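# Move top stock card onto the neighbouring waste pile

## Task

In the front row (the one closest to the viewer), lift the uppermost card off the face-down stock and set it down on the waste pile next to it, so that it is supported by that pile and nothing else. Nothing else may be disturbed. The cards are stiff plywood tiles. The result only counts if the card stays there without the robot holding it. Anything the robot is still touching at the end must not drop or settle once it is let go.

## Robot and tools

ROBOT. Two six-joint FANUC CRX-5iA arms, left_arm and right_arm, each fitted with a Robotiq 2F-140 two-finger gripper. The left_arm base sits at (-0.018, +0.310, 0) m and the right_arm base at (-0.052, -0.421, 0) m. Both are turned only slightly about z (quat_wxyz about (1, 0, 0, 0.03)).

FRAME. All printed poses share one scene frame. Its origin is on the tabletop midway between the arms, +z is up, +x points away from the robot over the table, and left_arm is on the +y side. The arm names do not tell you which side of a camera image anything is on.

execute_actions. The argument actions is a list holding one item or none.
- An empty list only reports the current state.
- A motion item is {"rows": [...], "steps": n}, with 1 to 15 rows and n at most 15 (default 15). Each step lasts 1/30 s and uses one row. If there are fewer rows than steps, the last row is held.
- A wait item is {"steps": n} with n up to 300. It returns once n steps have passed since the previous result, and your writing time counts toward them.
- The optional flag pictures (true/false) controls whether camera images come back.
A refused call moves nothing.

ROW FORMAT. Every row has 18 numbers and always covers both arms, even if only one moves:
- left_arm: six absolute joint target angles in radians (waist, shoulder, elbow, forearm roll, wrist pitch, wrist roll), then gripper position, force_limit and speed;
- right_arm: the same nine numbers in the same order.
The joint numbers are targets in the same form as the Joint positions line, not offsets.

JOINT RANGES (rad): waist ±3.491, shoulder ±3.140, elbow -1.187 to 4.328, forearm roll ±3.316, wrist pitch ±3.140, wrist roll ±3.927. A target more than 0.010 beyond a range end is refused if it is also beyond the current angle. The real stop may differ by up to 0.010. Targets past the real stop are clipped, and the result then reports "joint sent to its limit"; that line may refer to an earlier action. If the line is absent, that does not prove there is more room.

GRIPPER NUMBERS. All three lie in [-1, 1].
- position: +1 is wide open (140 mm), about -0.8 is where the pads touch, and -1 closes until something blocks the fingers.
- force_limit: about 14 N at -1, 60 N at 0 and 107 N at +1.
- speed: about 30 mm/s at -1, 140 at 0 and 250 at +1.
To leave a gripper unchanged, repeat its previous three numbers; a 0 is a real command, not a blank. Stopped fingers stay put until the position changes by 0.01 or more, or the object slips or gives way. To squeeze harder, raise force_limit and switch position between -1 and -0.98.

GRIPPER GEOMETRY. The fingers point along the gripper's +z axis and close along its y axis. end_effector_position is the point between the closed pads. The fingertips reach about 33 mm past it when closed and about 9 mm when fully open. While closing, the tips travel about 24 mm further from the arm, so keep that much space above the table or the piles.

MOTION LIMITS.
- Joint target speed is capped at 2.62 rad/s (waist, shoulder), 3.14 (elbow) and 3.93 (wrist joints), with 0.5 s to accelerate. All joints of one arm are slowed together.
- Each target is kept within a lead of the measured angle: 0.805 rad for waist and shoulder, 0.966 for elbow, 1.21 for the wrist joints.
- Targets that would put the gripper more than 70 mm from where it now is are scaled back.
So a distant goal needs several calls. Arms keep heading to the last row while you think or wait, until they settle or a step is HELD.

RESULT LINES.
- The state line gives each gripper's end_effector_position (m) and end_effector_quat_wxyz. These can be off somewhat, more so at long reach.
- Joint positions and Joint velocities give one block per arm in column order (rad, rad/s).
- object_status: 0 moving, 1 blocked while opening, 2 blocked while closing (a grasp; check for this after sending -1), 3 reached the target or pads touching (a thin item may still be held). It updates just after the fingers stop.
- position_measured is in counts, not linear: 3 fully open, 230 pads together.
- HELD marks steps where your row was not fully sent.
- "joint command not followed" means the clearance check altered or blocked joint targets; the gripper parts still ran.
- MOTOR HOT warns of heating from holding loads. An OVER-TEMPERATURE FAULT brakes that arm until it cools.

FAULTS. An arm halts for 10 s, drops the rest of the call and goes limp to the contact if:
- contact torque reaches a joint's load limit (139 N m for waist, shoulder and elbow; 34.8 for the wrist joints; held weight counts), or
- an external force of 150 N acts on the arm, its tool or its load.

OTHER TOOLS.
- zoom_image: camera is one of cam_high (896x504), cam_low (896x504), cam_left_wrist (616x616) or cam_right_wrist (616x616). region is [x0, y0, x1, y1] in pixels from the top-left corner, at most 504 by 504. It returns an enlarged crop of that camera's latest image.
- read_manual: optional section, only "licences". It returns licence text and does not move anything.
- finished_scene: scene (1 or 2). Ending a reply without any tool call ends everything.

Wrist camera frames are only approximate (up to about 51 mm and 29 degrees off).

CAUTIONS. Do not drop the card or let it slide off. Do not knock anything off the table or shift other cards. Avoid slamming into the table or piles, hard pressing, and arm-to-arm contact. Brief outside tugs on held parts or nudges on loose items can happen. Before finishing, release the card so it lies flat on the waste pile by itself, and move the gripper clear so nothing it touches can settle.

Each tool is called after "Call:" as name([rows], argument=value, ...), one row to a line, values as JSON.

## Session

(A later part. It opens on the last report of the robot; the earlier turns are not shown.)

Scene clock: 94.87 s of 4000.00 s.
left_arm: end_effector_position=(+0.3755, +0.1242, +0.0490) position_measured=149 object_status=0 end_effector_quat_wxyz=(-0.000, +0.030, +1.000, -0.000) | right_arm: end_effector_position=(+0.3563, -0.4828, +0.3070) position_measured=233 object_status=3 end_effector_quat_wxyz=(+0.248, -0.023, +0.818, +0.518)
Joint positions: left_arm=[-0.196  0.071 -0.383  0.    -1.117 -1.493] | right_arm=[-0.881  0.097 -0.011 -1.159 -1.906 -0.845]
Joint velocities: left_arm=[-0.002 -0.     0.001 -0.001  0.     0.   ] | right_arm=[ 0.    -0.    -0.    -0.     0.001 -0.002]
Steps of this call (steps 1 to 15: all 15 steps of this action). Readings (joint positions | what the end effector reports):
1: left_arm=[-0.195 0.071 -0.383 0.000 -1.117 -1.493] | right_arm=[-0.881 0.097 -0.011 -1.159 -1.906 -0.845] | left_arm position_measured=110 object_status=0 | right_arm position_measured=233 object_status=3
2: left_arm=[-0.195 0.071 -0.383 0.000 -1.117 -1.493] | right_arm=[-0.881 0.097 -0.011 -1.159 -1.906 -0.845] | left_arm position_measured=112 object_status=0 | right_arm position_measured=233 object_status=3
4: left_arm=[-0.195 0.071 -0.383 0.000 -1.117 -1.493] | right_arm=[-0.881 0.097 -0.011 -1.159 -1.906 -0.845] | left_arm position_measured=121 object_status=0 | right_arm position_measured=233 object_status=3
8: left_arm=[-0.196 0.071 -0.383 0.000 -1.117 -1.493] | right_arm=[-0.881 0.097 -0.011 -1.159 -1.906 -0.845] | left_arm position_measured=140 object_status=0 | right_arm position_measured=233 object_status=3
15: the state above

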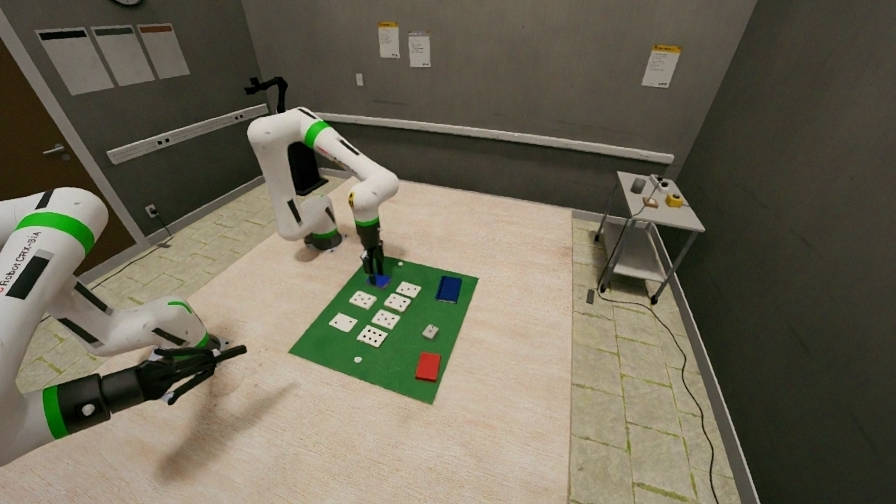

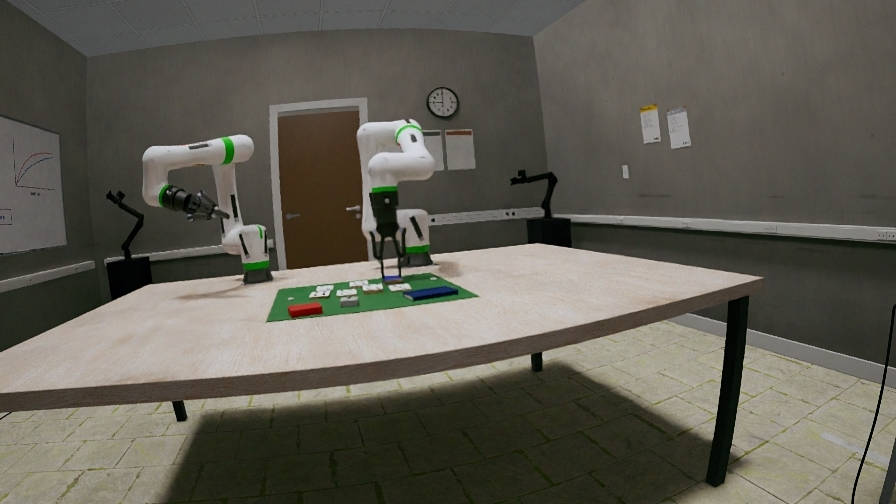

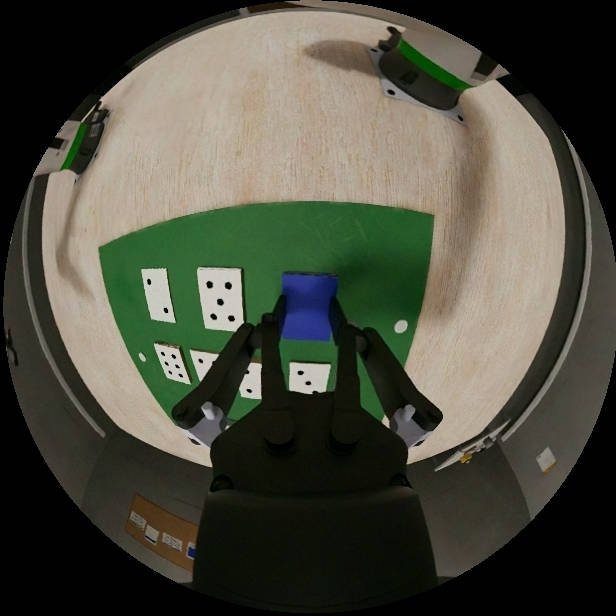

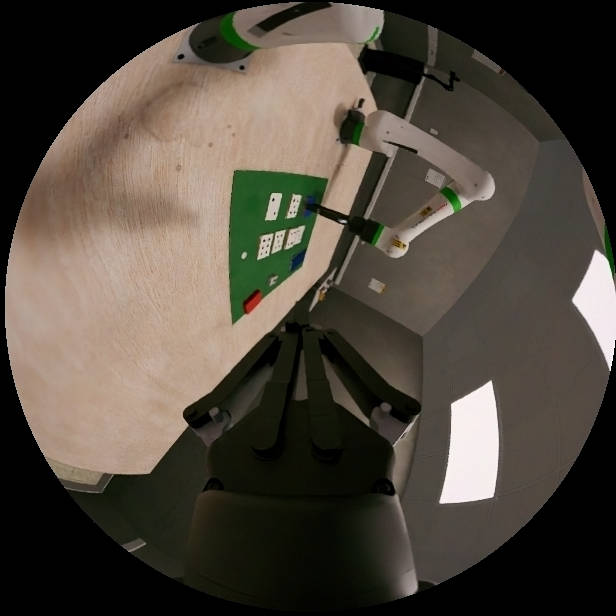

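Call:
execute_actions([
  {"rows":[[-0.192,0.0708,-0.3830,0,-1.1171,-1.496,0.1,-1,0,-0.881,0.097,-0.011,-1.159,-1.906,-0.845,-1,0,0],[-0.192,0.0708,-0.3830,0,-1.1171,-1.496,0.1,-1,0,-0.881,0.097,-0.011,-1.159,-1.906,-0.845,-1,0,0],[-0.192,0.0708,-0.3830,0,-1.1171,-1.496,0.1,-1,0,-0.881,0.097,-0.011,-1.159,-1.906,-0.845,-1,0,0],[-0.192,0.0708,-0.3830,0,-1.1171,-1.496,0.1,-1,0,-0.881,0.097,-0.011,-1.159,-1.906,-0.845,-1,0,0],[-0.192,0.0708,-0.3830,0,-1.1171,-1.496,0.1,-1,0,-0.881,0.097,-0.011,-1.159,-1.906,-0.845,-1,0,0],[-0.192,0.0708,-0.3830,0,-1.1171,-1.496,0.1,-1,0,-0.881,0.097,-0.011,-1.159,-1.906,-0.845,-1,0,0],[-0.192,0.0730,-0.3857,0,-1.1122,-1.496,0.1,-1,0,-0.881,0.097,-0.011,-1.159,-1.906,-0.845,-1,0,0]],"steps":13},
], pictures=false)

Call:
execute_actions([
  {"rows":[[-0.192,0.0730,-0.3857,0,-1.1122,-1.496,-0.18,-1,-0.5,-0.881,0.097,-0.011,-1.159,-1.906,-0.845,-1,0,0]],"steps":15},
])

Call:
zoom_image(camera="cam_left_wrist", region=[200, 230, 400, 400])

Scene clock: 110.40 s of 4000.00 s.
left_arm: end_effector_position=(+0.3761, +0.1256, +0.0471) position_measured=117 object_status=3 end_effector_quat_wxyz=(+0.000, +0.030, +1.000, +0.000) | right_arm: end_effector_position=(+0.3563, -0.4828, +0.3070) position_measured=233 object_status=3 end_effector_quat_wxyz=(+0.248, -0.023, +0.818, +0.518)
Joint positions: left_arm=[-0.192  0.073 -0.386 -0.    -1.112 -1.496] | right_arm=[-0.881  0.097 -0.011 -1.159 -1.906 -0.845]
Joint velocities: left_arm=[-0.     0.002  0.     0.002 -0.001 -0.   ] | right_arm=[ 0.     0.001  0.    -0.002 -0.     0.   ]
Steps of this call (steps 1 to 15: the robot went on to your last target; steps 16 to 90: nothing new was sent; then 12.10 s passed at rest; steps 91 to 103: all 13 steps of this action). Readings (joint positions | what the end effector reports):
91: left_arm=[-0.195 0.071 -0.383 -0.000 -1.117 -1.493] | right_arm=[-0.881 0.097 -0.011 -1.159 -1.906 -0.845] | left_arm position_measured=149 object_status=0 | right_arm position_measured=233 object_status=3
92: left_arm=[-0.194 0.071 -0.383 -0.000 -1.117 -1.493] | right_arm=[-0.881 0.097 -0.011 -1.159 -1.906 -0.845] | left_arm position_measured=146 object_status=0 | right_arm position_measured=233 object_status=3
94: left_arm=[-0.192 0.071 -0.383 -0.000 -1.117 -1.495] | right_arm=[-0.881 0.097 -0.011 -1.159 -1.906 -0.845] | left_arm position_measured=131 object_status=0 | right_arm position_measured=233 object_status=3
98: left_arm=[-0.192 0.071 -0.384 -0.000 -1.115 -1.496] | right_arm=[-0.881 0.097 -0.011 -1.159 -1.906 -0.845] | left_arm position_measured=117 object_status=0 | right_arm position_measured=233 object_status=3
103: the state above

Scene clock: 110.90 s of 4000.00 s.
left_arm: end_effector_position=(+0.3761, +0.1256, +0.0470) position_measured=136 object_status=2 end_effector_quat_wxyz=(-0.000, +0.030, +1.000, +0.000) | right_arm: end_effector_position=(+0.3563, -0.4828, +0.3070) position_measured=233 object_status=3 end_effector_quat_wxyz=(+0.248, -0.023, +0.818, +0.518)
Joint positions: left_arm=[-0.192  0.073 -0.386 -0.    -1.112 -1.496] | right_arm=[-0.881  0.097 -0.011 -1.159 -1.906 -0.845]
Joint velocities: left_arm=[-0.001  0.001 -0.001 -0.    -0.001 -0.   ] | right_arm=[ 0.     0.    -0.    -0.001  0.001  0.002]
Steps of this call (steps 1 to 15: all 15 steps of this action). Readings (joint positions | what the end effector reports):
1: left_arm=[-0.192 0.073 -0.386 -0.000 -1.112 -1.496] | right_arm=[-0.881 0.097 -0.011 -1.159 -1.906 -0.845] | left_arm position_measured=117 object_status=0 | right_arm position_measured=233 object_status=3
2: left_arm=[-0.192 0.073 -0.386 -0.000 -1.112 -1.496] | right_arm=[-0.881 0.097 -0.011 -1.159 -1.906 -0.845] | left_arm position_measured=119 object_status=0 | right_arm position_measured=233 object_status=3
4: left_arm=[-0.192 0.073 -0.386 -0.000 -1.112 -1.496] | right_arm=[-0.881 0.097 -0.011 -1.159 -1.906 -0.845] | left_arm position_measured=128 object_status=0 | right_arm position_measured=233 object_status=3
8: left_arm=[-0.192 0.073 -0.386 -0.000 -1.112 -1.496] | right_arm=[-0.881 0.097 -0.011 -1.159 -1.906 -0.845] | left_arm position_measured=136 object_status=0 | right_arm position_measured=233 object_status=3
15: the state above

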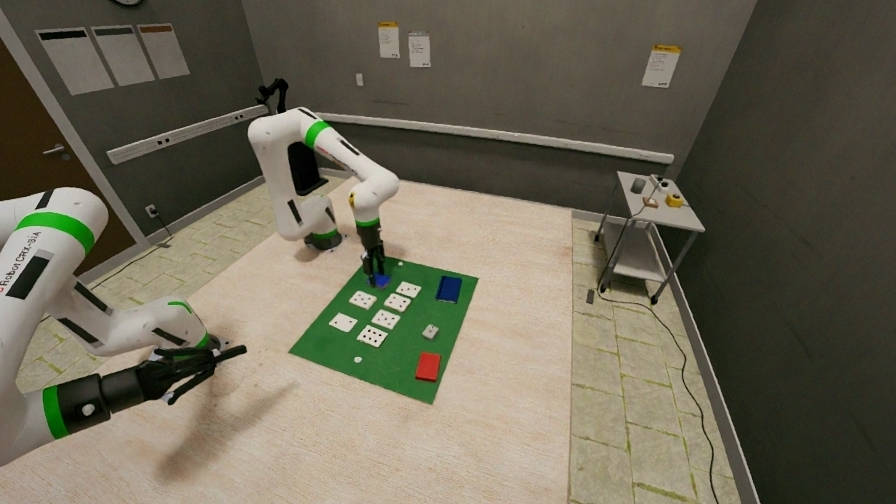

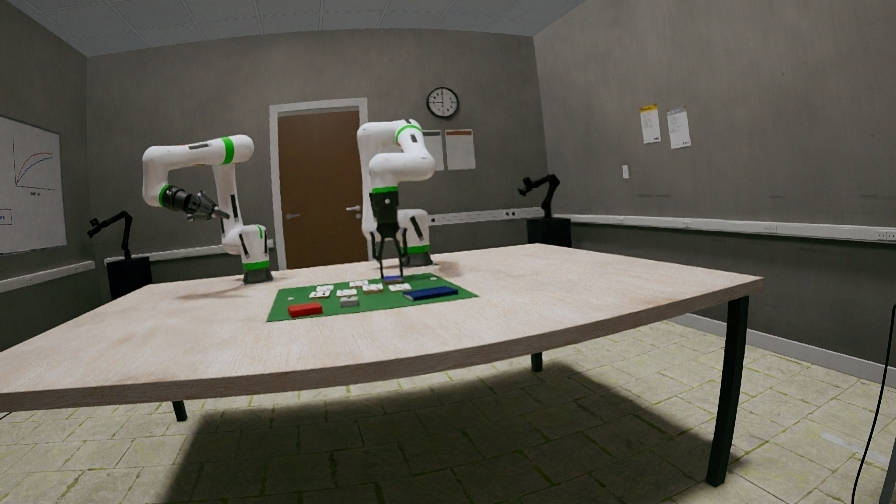

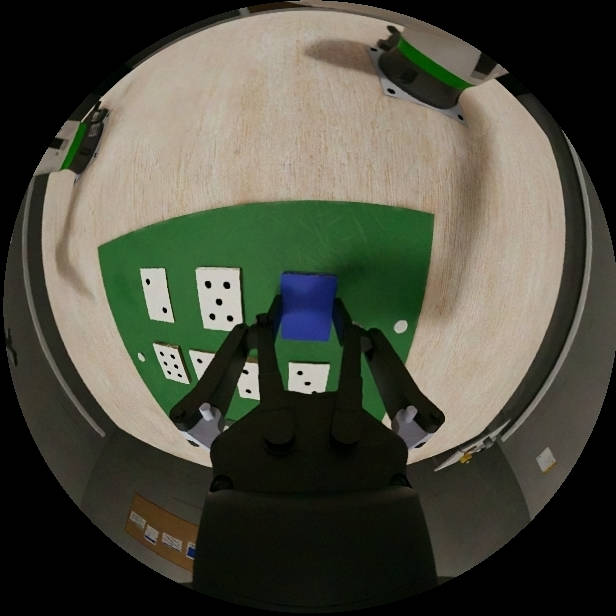

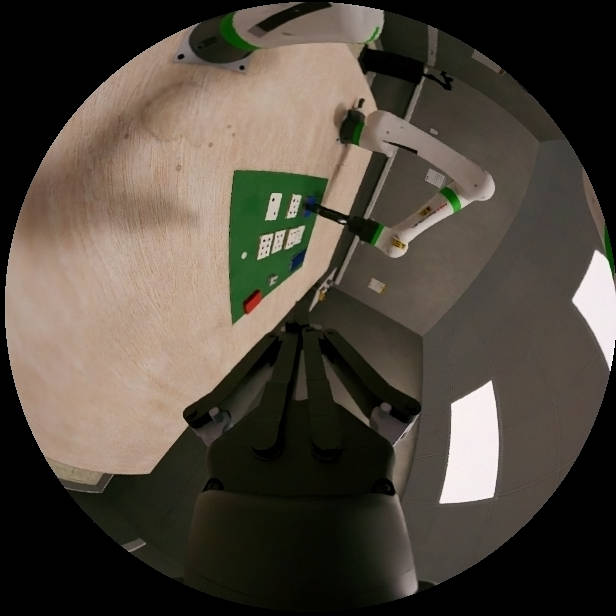

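Region (200, 230, 400, 400) of cam_left_wrist's 616x616 image, scaled by 2.520, with more detail than that image has; it fills the top 428 rows of this view, and the rest is white.

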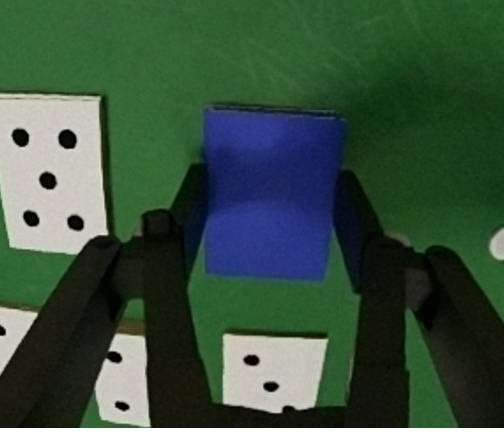

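Call:
execute_actions([
  {"rows":[[-0.192,0.0730,-0.3857,0,-1.1122,-1.496,0.03,-1,0,-0.881,0.097,-0.011,-1.159,-1.906,-0.845,-1,0,0],[-0.192,0.0730,-0.3857,0,-1.1122,-1.496,0.03,-1,0,-0.881,0.097,-0.011,-1.159,-1.906,-0.845,-1,0,0],[-0.192,0.0730,-0.3857,0,-1.1122,-1.496,0.03,-1,0,-0.881,0.097,-0.011,-1.159,-1.906,-0.845,-1,0,0],[-0.192,0.0730,-0.3857,0,-1.1122,-1.496,0.03,-1,0,-0.881,0.097,-0.011,-1.159,-1.906,-0.845,-1,0,0],[-0.192,0.0747,-0.3878,0,-1.1085,-1.496,0.03,-1,0,-0.881,0.097,-0.011,-1.159,-1.906,-0.845,-1,0,0]],"steps":11},
], pictures=false)

Call:
execute_actions([
  {"rows":[[-0.192,0.0747,-0.3878,0,-1.1085,-1.496,-0.3,-0.4,-0.6,-0.881,0.097,-0.011,-1.159,-1.906,-0.845,-1,0,0]],"steps":15},
], pictures=false)

Call:
execute_actions([
  {"rows":[[-0.192,0.0692,-0.3810,0,-1.1208,-1.496,-0.3,-0.4,-0.6,-0.881,0.097,-0.011,-1.159,-1.906,-0.845,-1,0,0],[-0.192,0.0692,-0.3810,0,-1.1208,-1.496,-0.3,-0.4,-0.6,-0.881,0.097,-0.011,-1.159,-1.906,-0.845,-1,0,0],[-0.192,0.0692,-0.3810,0,-1.1208,-1.496,-0.3,-0.4,-0.6,-0.881,0.097,-0.011,-1.159,-1.906,-0.845,-1,0,0],[-0.192,0.0692,-0.3810,0,-1.1208,-1.496,-0.3,-0.4,-0.6,-0.881,0.097,-0.011,-1.159,-1.906,-0.845,-1,0,0],[-0.192,0.0472,-0.3536,0,-1.1702,-1.496,-0.3,-0.4,-0.6,-0.881,0.097,-0.011,-1.159,-1.906,-0.845,-1,0,0]],"steps":15},
])

Call:
zoom_image(camera="cam_low", region=[340, 240, 440, 300])

Scene clock: 132.33 s of 4000.00 s.
left_arm: end_effector_position=(+0.3760, +0.1256, +0.0454) position_measured=126 object_status=0 end_effector_quat_wxyz=(-0.000, +0.030, +1.000, +0.000) | right_arm: end_effector_position=(+0.3563, -0.4828, +0.3070) position_measured=233 object_status=3 end_effector_quat_wxyz=(+0.248, -0.023, +0.818, +0.518)
Joint positions: left_arm=[-0.192  0.075 -0.388  0.    -1.109 -1.496] | right_arm=[-0.881  0.097 -0.011 -1.159 -1.906 -0.845]
Joint velocities: left_arm=[ 0.001  0.     0.001 -0.    -0.    -0.   ] | right_arm=[-0.001 -0.    -0.    -0.001  0.001 -0.   ]
Steps of this call (steps 1 to 15: the robot went on to your last target; steps 16 to 90: nothing new was sent; then 18.07 s passed at rest; steps 91 to 101: all 11 steps of this action). Readings (joint positions | what the end effector reports):
91: left_arm=[-0.192 0.073 -0.386 0.000 -1.112 -1.496] | right_arm=[-0.881 0.097 -0.011 -1.159 -1.906 -0.845] | left_arm position_measured=136 object_status=0 | right_arm position_measured=233 object_status=3
92: left_arm=[-0.192 0.073 -0.386 0.000 -1.112 -1.496] | right_arm=[-0.881 0.097 -0.011 -1.159 -1.906 -0.845] | left_arm position_measured=136 object_status=0 | right_arm position_measured=233 object_status=3
94: left_arm=[-0.192 0.073 -0.386 0.000 -1.112 -1.496] | right_arm=[-0.881 0.097 -0.011 -1.159 -1.906 -0.845] | left_arm position_measured=126 object_status=0 | right_arm position_measured=233 object_status=3
98: left_arm=[-0.192 0.075 -0.388 0.000 -1.109 -1.496] | right_arm=[-0.881 0.097 -0.011 -1.159 -1.906 -0.845] | left_arm position_measured=126 object_status=0 | right_arm position_measured=233 object_status=3
101: the state above

Scene clock: 132.83 s of 4000.00 s.
left_arm: end_effector_position=(+0.3760, +0.1256, +0.0454) position_measured=137 object_status=0 end_effector_quat_wxyz=(-0.000, +0.030, +1.000, +0.000) | right_arm: end_effector_position=(+0.3563, -0.4828, +0.3070) position_measured=233 object_status=3 end_effector_quat_wxyz=(+0.248, -0.023, +0.818, +0.518)
Joint positions: left_arm=[-0.192  0.075 -0.388  0.    -1.109 -1.496] | right_arm=[-0.881  0.097 -0.011 -1.159 -1.906 -0.845]
Joint velocities: left_arm=[ 0.001 -0.001  0.001  0.001  0.002  0.001] | right_arm=[ 0.001  0.     0.    -0.     0.002  0.   ]
Steps of this call (steps 1 to 15: all 15 steps of this action). Readings (joint positions | what the end effector reports):
1: left_arm=[-0.192 0.075 -0.388 0.000 -1.109 -1.496] | right_arm=[-0.881 0.097 -0.011 -1.159 -1.906 -0.845] | left_arm position_measured=126 object_status=0 | right_arm position_measured=233 object_status=3
2: left_arm=[-0.192 0.075 -0.388 0.000 -1.109 -1.496] | right_arm=[-0.881 0.097 -0.011 -1.159 -1.906 -0.845] | left_arm position_measured=127 object_status=0 | right_arm position_measured=233 object_status=3
4: left_arm=[-0.192 0.075 -0.388 0.000 -1.109 -1.496] | right_arm=[-0.881 0.097 -0.011 -1.159 -1.906 -0.845] | left_arm position_measured=134 object_status=0 | right_arm position_measured=233 object_status=3
8: left_arm=[-0.192 0.075 -0.388 0.000 -1.109 -1.496] | right_arm=[-0.881 0.097 -0.011 -1.159 -1.906 -0.845] | left_arm position_measured=134 object_status=0 | right_arm position_measured=233 object_status=3
15: the state above

Scene clock: 133.33 s of 4000.00 s.
left_arm: end_effector_position=(+0.3758, +0.1257, +0.0703) position_measured=137 object_status=2 end_effector_quat_wxyz=(-0.000, +0.030, +1.000, +0.000) | right_arm: end_effector_position=(+0.3563, -0.4828, +0.3070) position_measured=233 object_status=3 end_effector_quat_wxyz=(+0.248, -0.023, +0.818, +0.518)
Joint positions: left_arm=[-0.192  0.047 -0.354  0.    -1.17  -1.496] | right_arm=[-0.881  0.097 -0.011 -1.159 -1.906 -0.845]
Joint velocities: left_arm=[-0.     0.001 -0.    -0.002 -0.    -0.   ] | right_arm=[-0.001 -0.     0.    -0.001 -0.002  0.001]
Steps of this call (steps 1 to 15: all 15 steps of this action). Readings (joint positions | what the end effector reports):
1: left_arm=[-0.192 0.075 -0.388 0.000 -1.109 -1.496] | right_arm=[-0.881 0.097 -0.011 -1.159 -1.906 -0.845] | left_arm position_measured=137 object_status=2 | right_arm position_measured=233 object_status=3
2: left_arm=[-0.192 0.073 -0.386 0.000 -1.112 -1.496] | right_arm=[-0.881 0.097 -0.011 -1.159 -1.906 -0.845] | left_arm position_measured=137 object_status=2 | right_arm position_measured=233 object_status=3
4: left_arm=[-0.192 0.070 -0.382 0.000 -1.120 -1.496] | right_arm=[-0.881 0.097 -0.011 -1.159 -1.906 -0.845] | left_arm position_measured=137 object_status=2 | right_arm position_measured=233 object_status=3
8: left_arm=[-0.192 0.054 -0.362 -0.000 -1.156 -1.496] | right_arm=[-0.881 0.097 -0.011 -1.159 -1.906 -0.845] | left_arm position_measured=137 object_status=2 | right_arm position_measured=233 object_status=3
15: the state above

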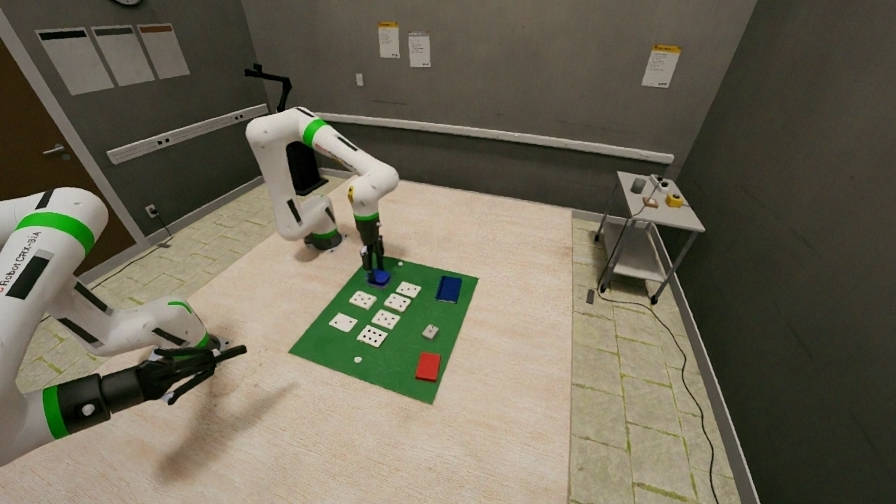

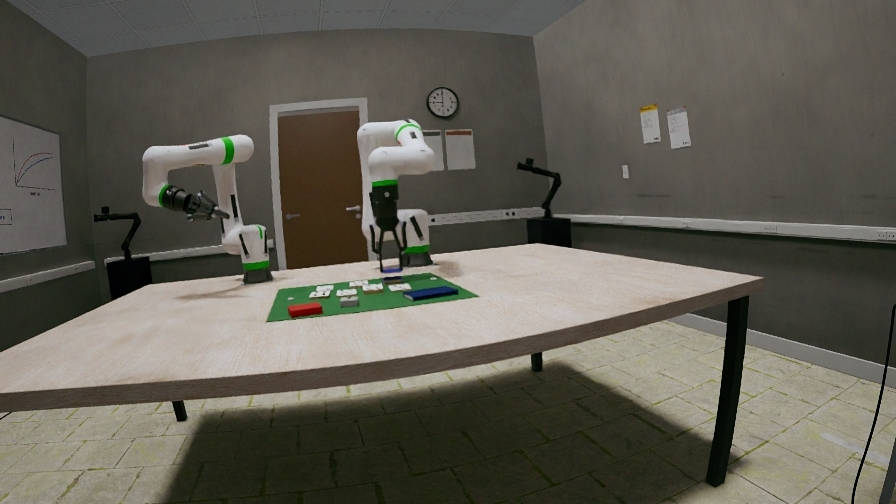

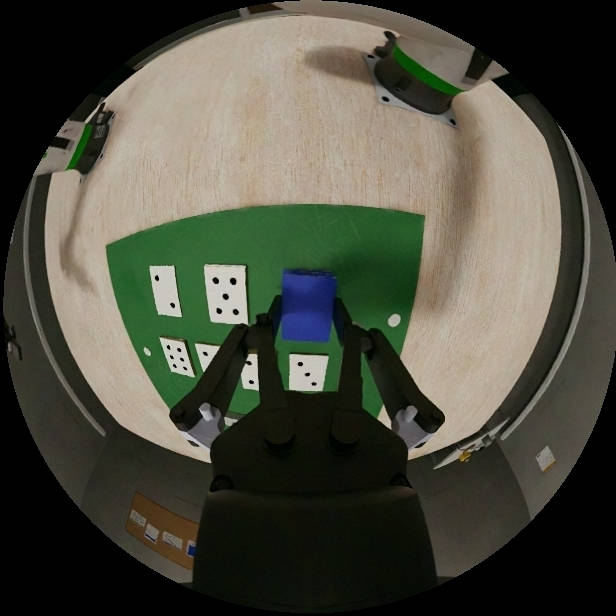

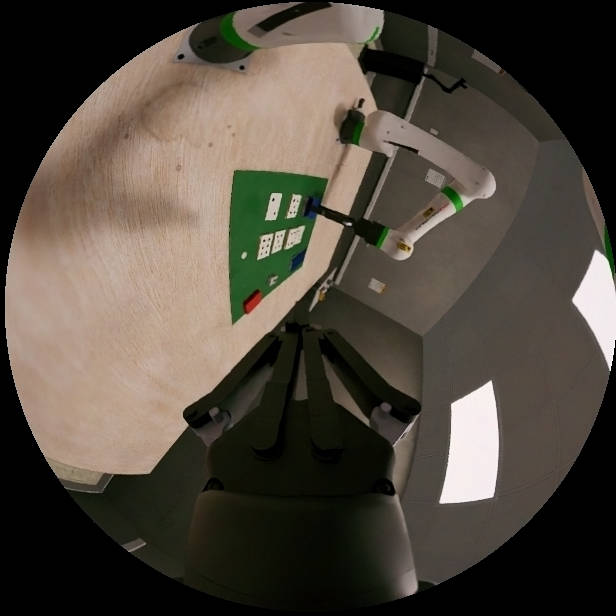

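Region (340, 240, 440, 300) of cam_low's 896x504 image, scaled by 5.040, with more detail than that image has; it fills the top 302 rows of this view, and the rest is white.

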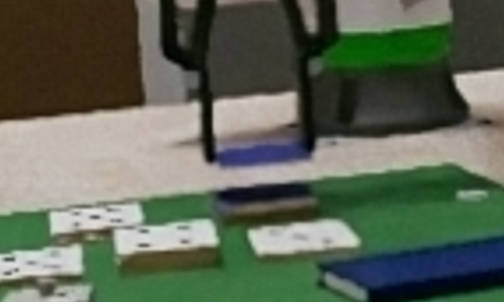

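Call:
execute_actions([
  {"rows":[[-0.4313,0.1729,-0.2143,0,-1.1836,-1.2375,-0.3,-0.4,-0.6,-0.881,0.097,-0.011,-1.159,-1.906,-0.845,-1,0,0]],"steps":15},
], pictures=false)

Call:
execute_actions([
  {"steps":25},
])

Call:
zoom_image(camera="cam_low", region=[320, 240, 420, 300])

Call:
zoom_image(camera="cam_left_wrist", region=[200, 230, 400, 400])

Scene clock: 147.47 s of 4000.00 s.
left_arm: end_effector_position=(+0.3708, +0.0181, +0.0700) position_measured=137 object_status=2 end_effector_quat_wxyz=(-0.000, +0.020, +1.000, +0.000) | right_arm: end_effector_position=(+0.3563, -0.4828, +0.3070) position_measured=233 object_status=3 end_effector_quat_wxyz=(+0.248, -0.023, +0.818, +0.518)
Joint positions: left_arm=[-0.431  0.173 -0.214  0.    -1.184 -1.238] | right_arm=[-0.881  0.097 -0.011 -1.159 -1.906 -0.845]
Joint velocities: left_arm=[-0.004  0.002  0.003 -0.    -0.     0.006] | right_arm=[-0.001  0.     0.     0.001  0.    -0.   ]
Steps of this call (steps 1 to 15: the robot went on to your last target; steps 16 to 90: nothing new was sent; then 10.63 s passed at rest; steps 91 to 105: all 15 steps of this action). Readings (joint positions | what the end effector reports):
91: left_arm=[-0.192 0.047 -0.353 0.000 -1.170 -1.496] | right_arm=[-0.881 0.097 -0.011 -1.159 -1.906 -0.845] | left_arm position_measured=137 object_status=2 | right_arm position_measured=233 object_status=3
92: left_arm=[-0.195 0.049 -0.352 0.000 -1.170 -1.493] | right_arm=[-0.881 0.097 -0.011 -1.159 -1.906 -0.845] | left_arm position_measured=137 object_status=2 | right_arm position_measured=233 object_status=3
94: left_arm=[-0.219 0.062 -0.338 0.000 -1.172 -1.467] | right_arm=[-0.881 0.097 -0.011 -1.159 -1.906 -0.845] | left_arm position_measured=137 object_status=2 | right_arm position_measured=233 object_status=3
98: left_arm=[-0.328 0.119 -0.274 0.000 -1.178 -1.349] | right_arm=[-0.881 0.097 -0.011 -1.159 -1.906 -0.845] | left_arm position_measured=137 object_status=2 | right_arm position_measured=233 object_status=3
105: the state above

Scene clock: 148.30 s of 4000.00 s.
left_arm: end_effector_position=(+0.3708, +0.0180, +0.0700) position_measured=137 object_status=2 end_effector_quat_wxyz=(-0.000, +0.020, +1.000, +0.000) | right_arm: end_effector_position=(+0.3563, -0.4828, +0.3070) position_measured=233 object_status=3 end_effector_quat_wxyz=(+0.248, -0.023, +0.818, +0.518)
Joint positions: left_arm=[-0.431  0.173 -0.214  0.    -1.184 -1.238] | right_arm=[-0.881  0.097 -0.011 -1.159 -1.906 -0.845]
Joint velocities: left_arm=[ 0.    -0.    -0.     0.001 -0.001  0.   ] | right_arm=[-0.001 -0.     0.     0.    -0.     0.   ]
Steps of this call (steps 1 to 15: the robot went on to your last target; steps 16 to 25: nothing new was sent). Readings (joint positions | what the end effector reports):
1: left_arm=[-0.431 0.173 -0.214 0.000 -1.184 -1.238] | right_arm=[-0.881 0.097 -0.011 -1.159 -1.906 -0.845] | left_arm position_measured=137 object_status=2 | right_arm position_measured=233 object_status=3
2: left_arm=[-0.431 0.173 -0.214 0.000 -1.184 -1.238] | right_arm=[-0.881 0.097 -0.011 -1.159 -1.906 -0.845] | left_arm position_measured=137 object_status=2 | right_arm position_measured=233 object_status=3
4: left_arm=[-0.431 0.173 -0.214 0.000 -1.184 -1.238] | right_arm=[-0.881 0.097 -0.011 -1.159 -1.906 -0.845] | left_arm position_measured=137 object_status=2 | right_arm position_measured=233 object_status=3
8: left_arm=[-0.431 0.173 -0.214 0.000 -1.184 -1.238] | right_arm=[-0.881 0.097 -0.011 -1.159 -1.906 -0.845] | left_arm position_measured=137 object_status=2 | right_arm position_measured=233 object_status=3
25: the state above
All arms were judged still, so your last target was given up. Only a new action makes them travel on or press farther. Fingers that are still opening or closing keep moving.

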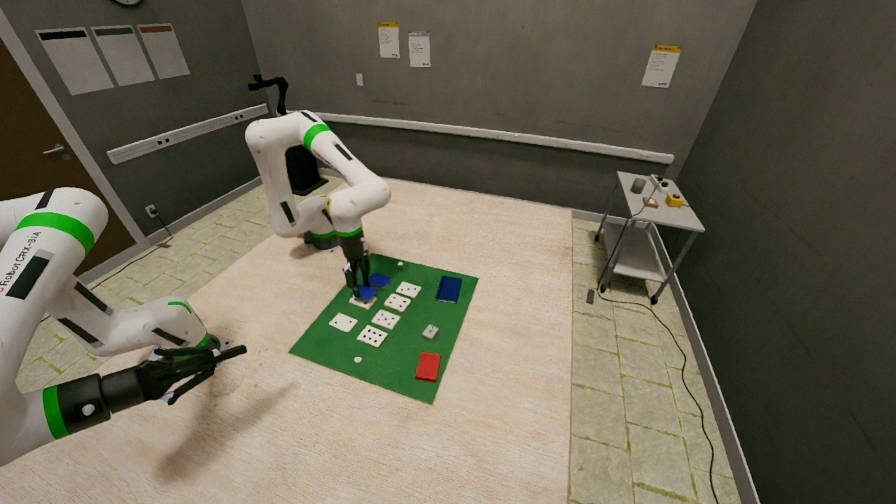

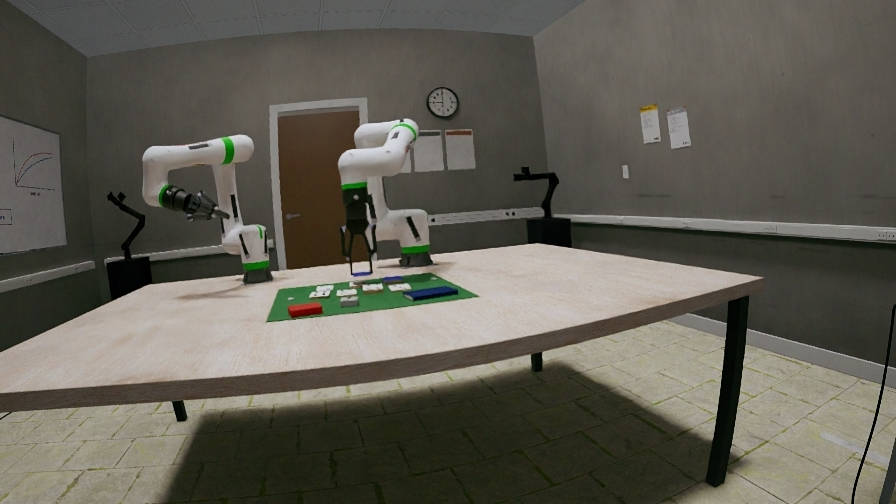

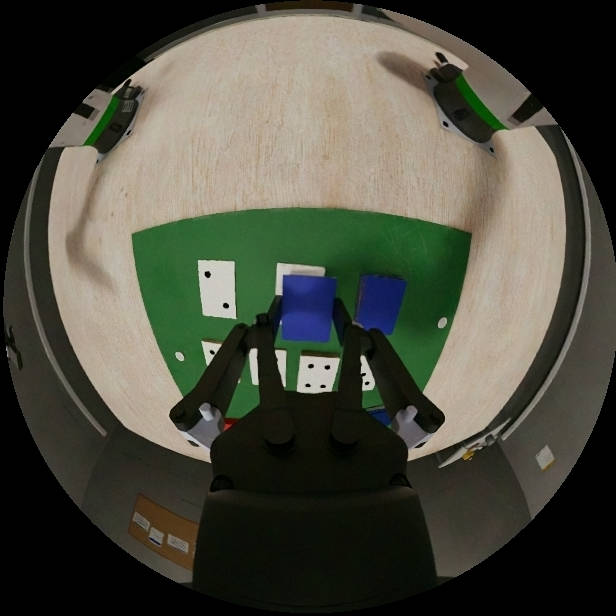

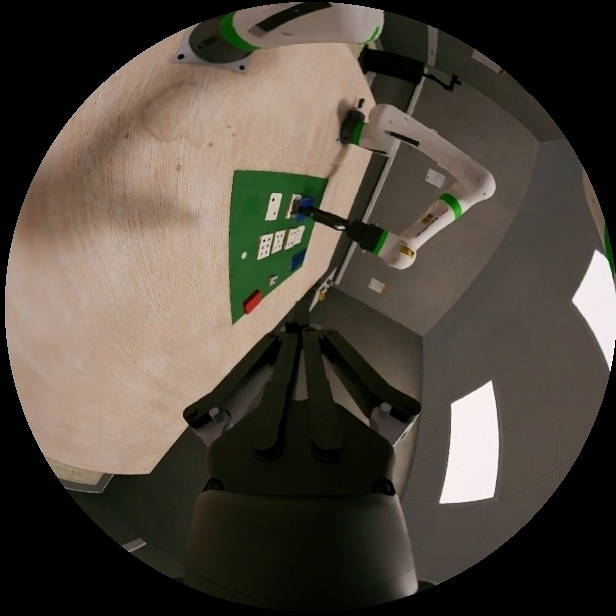

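Region (320, 240, 420, 300) of cam_low's 896x504 image, scaled by 5.040, with more detail than that image has; it fills the top 302 rows of this view, and the rest is white.

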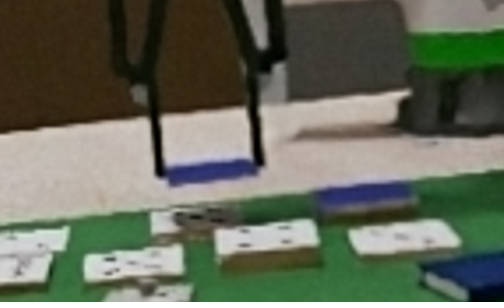

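Region (200, 230, 400, 400) of cam_left_wrist's 616x616 image, scaled by 2.520, with more detail than that image has; it fills the top 428 rows of this view, and the rest is white.

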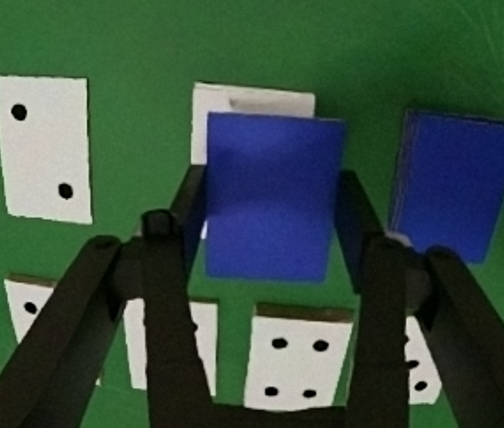

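Call:
execute_actions([
  {"rows":[[-0.459,0.1968,-0.2467,0,-1.1273,-1.245,-0.3,-0.4,-0.6,-0.881,0.097,-0.011,-1.159,-1.906,-0.845,-1,0,0]],"steps":15},
])

Call:
zoom_image(camera="cam_low", region=[320, 240, 420, 300])

Call:
zoom_image(camera="cam_left_wrist", region=[200, 230, 400, 400])

Call:
zoom_image(camera="cam_high", region=[320, 250, 420, 330])

Scene clock: 163.10 s of 4000.00 s.
left_arm: end_effector_position=(+0.3624, +0.0074, +0.0460) position_measured=137 object_status=2 end_effector_quat_wxyz=(-0.000, +0.038, +0.999, +0.000) | right_arm: end_effector_position=(+0.3563, -0.4828, +0.3070) position_measured=233 object_status=3 end_effector_quat_wxyz=(+0.248, -0.023, +0.818, +0.518)
Joint positions: left_arm=[-0.459  0.197 -0.247  0.    -1.127 -1.245] | right_arm=[-0.881  0.097 -0.011 -1.159 -1.906 -0.845]
Joint velocities: left_arm=[ 0.001 -0.    -0.001 -0.001 -0.    -0.   ] | right_arm=[ 0.    -0.001  0.     0.002  0.001 -0.   ]
Steps of this call (steps 1 to 90: nothing new was sent; then 11.30 s passed at rest; steps 91 to 105: all 15 steps of this action). Readings (joint positions | what the end effector reports):
91: left_arm=[-0.431 0.173 -0.214 0.000 -1.183 -1.237] | right_arm=[-0.881 0.097 -0.011 -1.159 -1.906 -0.845] | left_arm position_measured=137 object_status=2 | right_arm position_measured=233 object_status=3
92: left_arm=[-0.434 0.175 -0.216 0.000 -1.178 -1.238] | right_arm=[-0.881 0.097 -0.011 -1.159 -1.906 -0.845] | left_arm position_measured=137 object_status=2 | right_arm position_measured=233 object_status=3
94: left_arm=[-0.450 0.189 -0.235 -0.000 -1.147 -1.242] | right_arm=[-0.881 0.097 -0.011 -1.159 -1.906 -0.845] | left_arm position_measured=137 object_status=2 | right_arm position_measured=233 object_status=3
98: left_arm=[-0.459 0.197 -0.246 0.000 -1.127 -1.245] | right_arm=[-0.881 0.097 -0.011 -1.159 -1.906 -0.845] | left_arm position_measured=137 object_status=2 | right_arm position_measured=233 object_status=3
105: the state above

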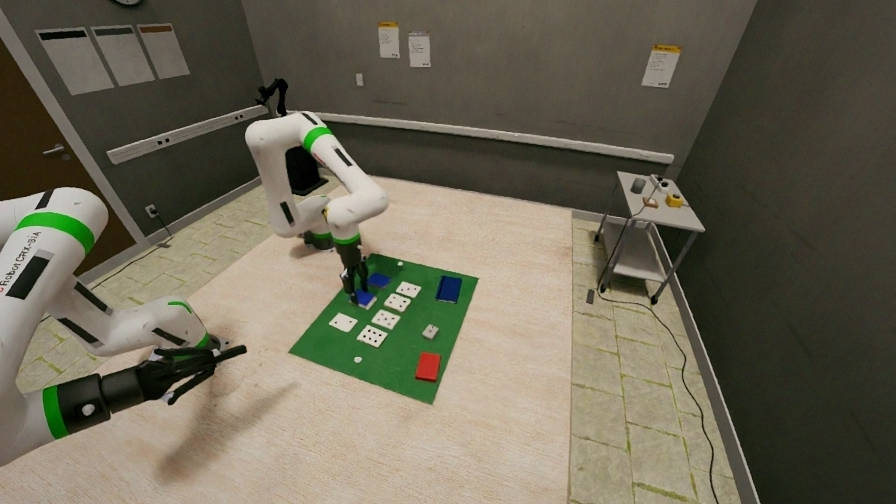

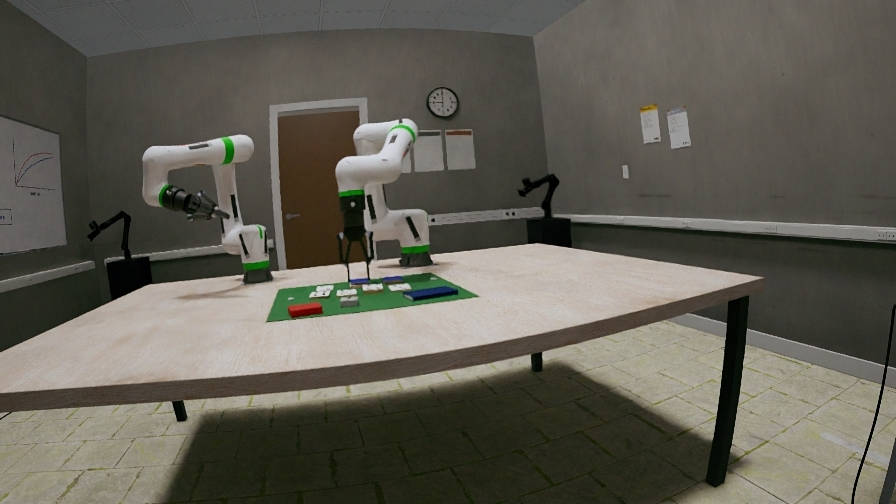

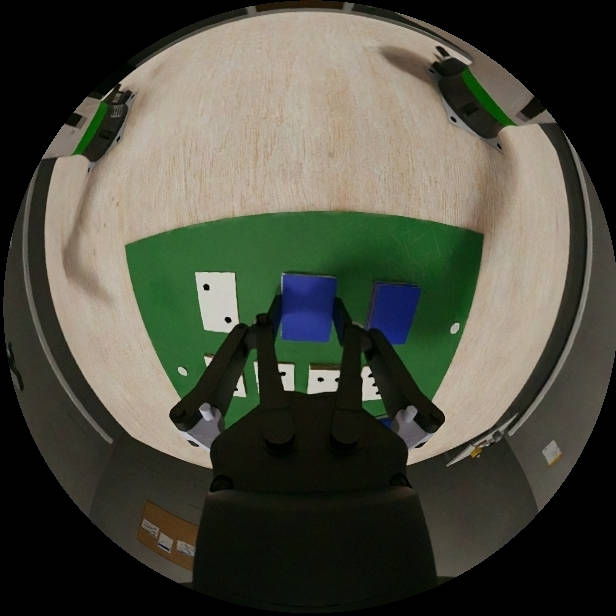

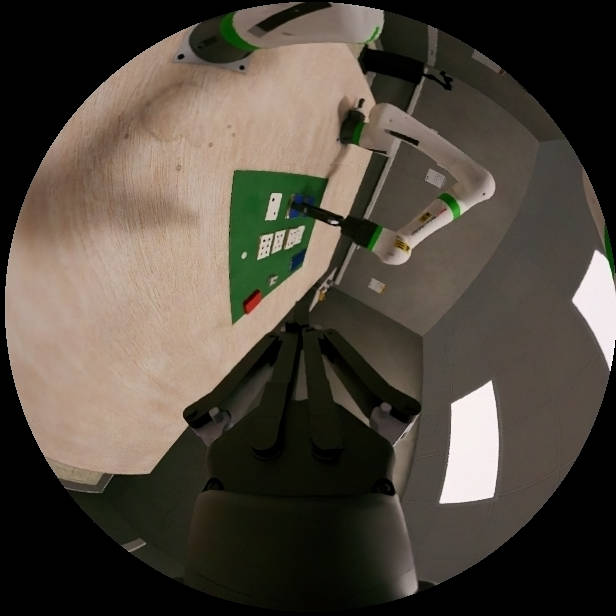

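Region (320, 240, 420, 300) of cam_low's 896x504 image, scaled by 5.040, with more detail than that image has; it fills the top 302 rows of this view, and the rest is white.

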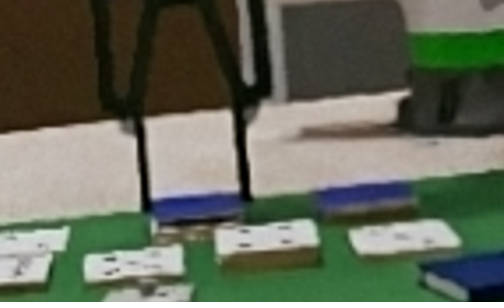

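Region (200, 230, 400, 400) of cam_left_wrist's 616x616 image, scaled by 2.520, with more detail than that image has; it fills the top 428 rows of this view, and the rest is white.

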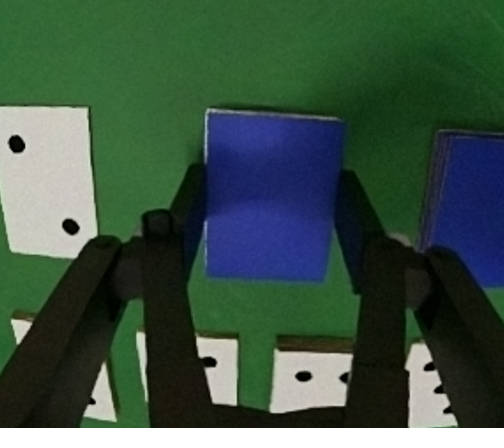

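Region (320, 250, 420, 330) of cam_high's 896x504 image, scaled by 5.040, with more detail than that image has; it fills the top 403 rows of this view, and the rest is white.

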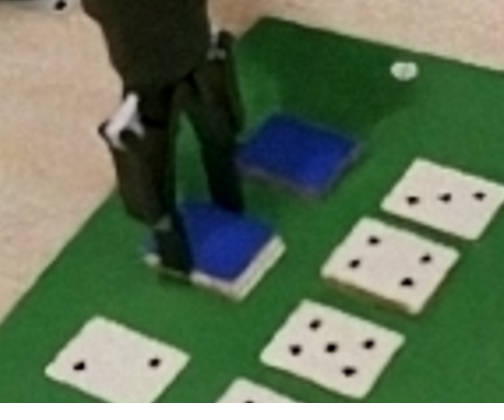

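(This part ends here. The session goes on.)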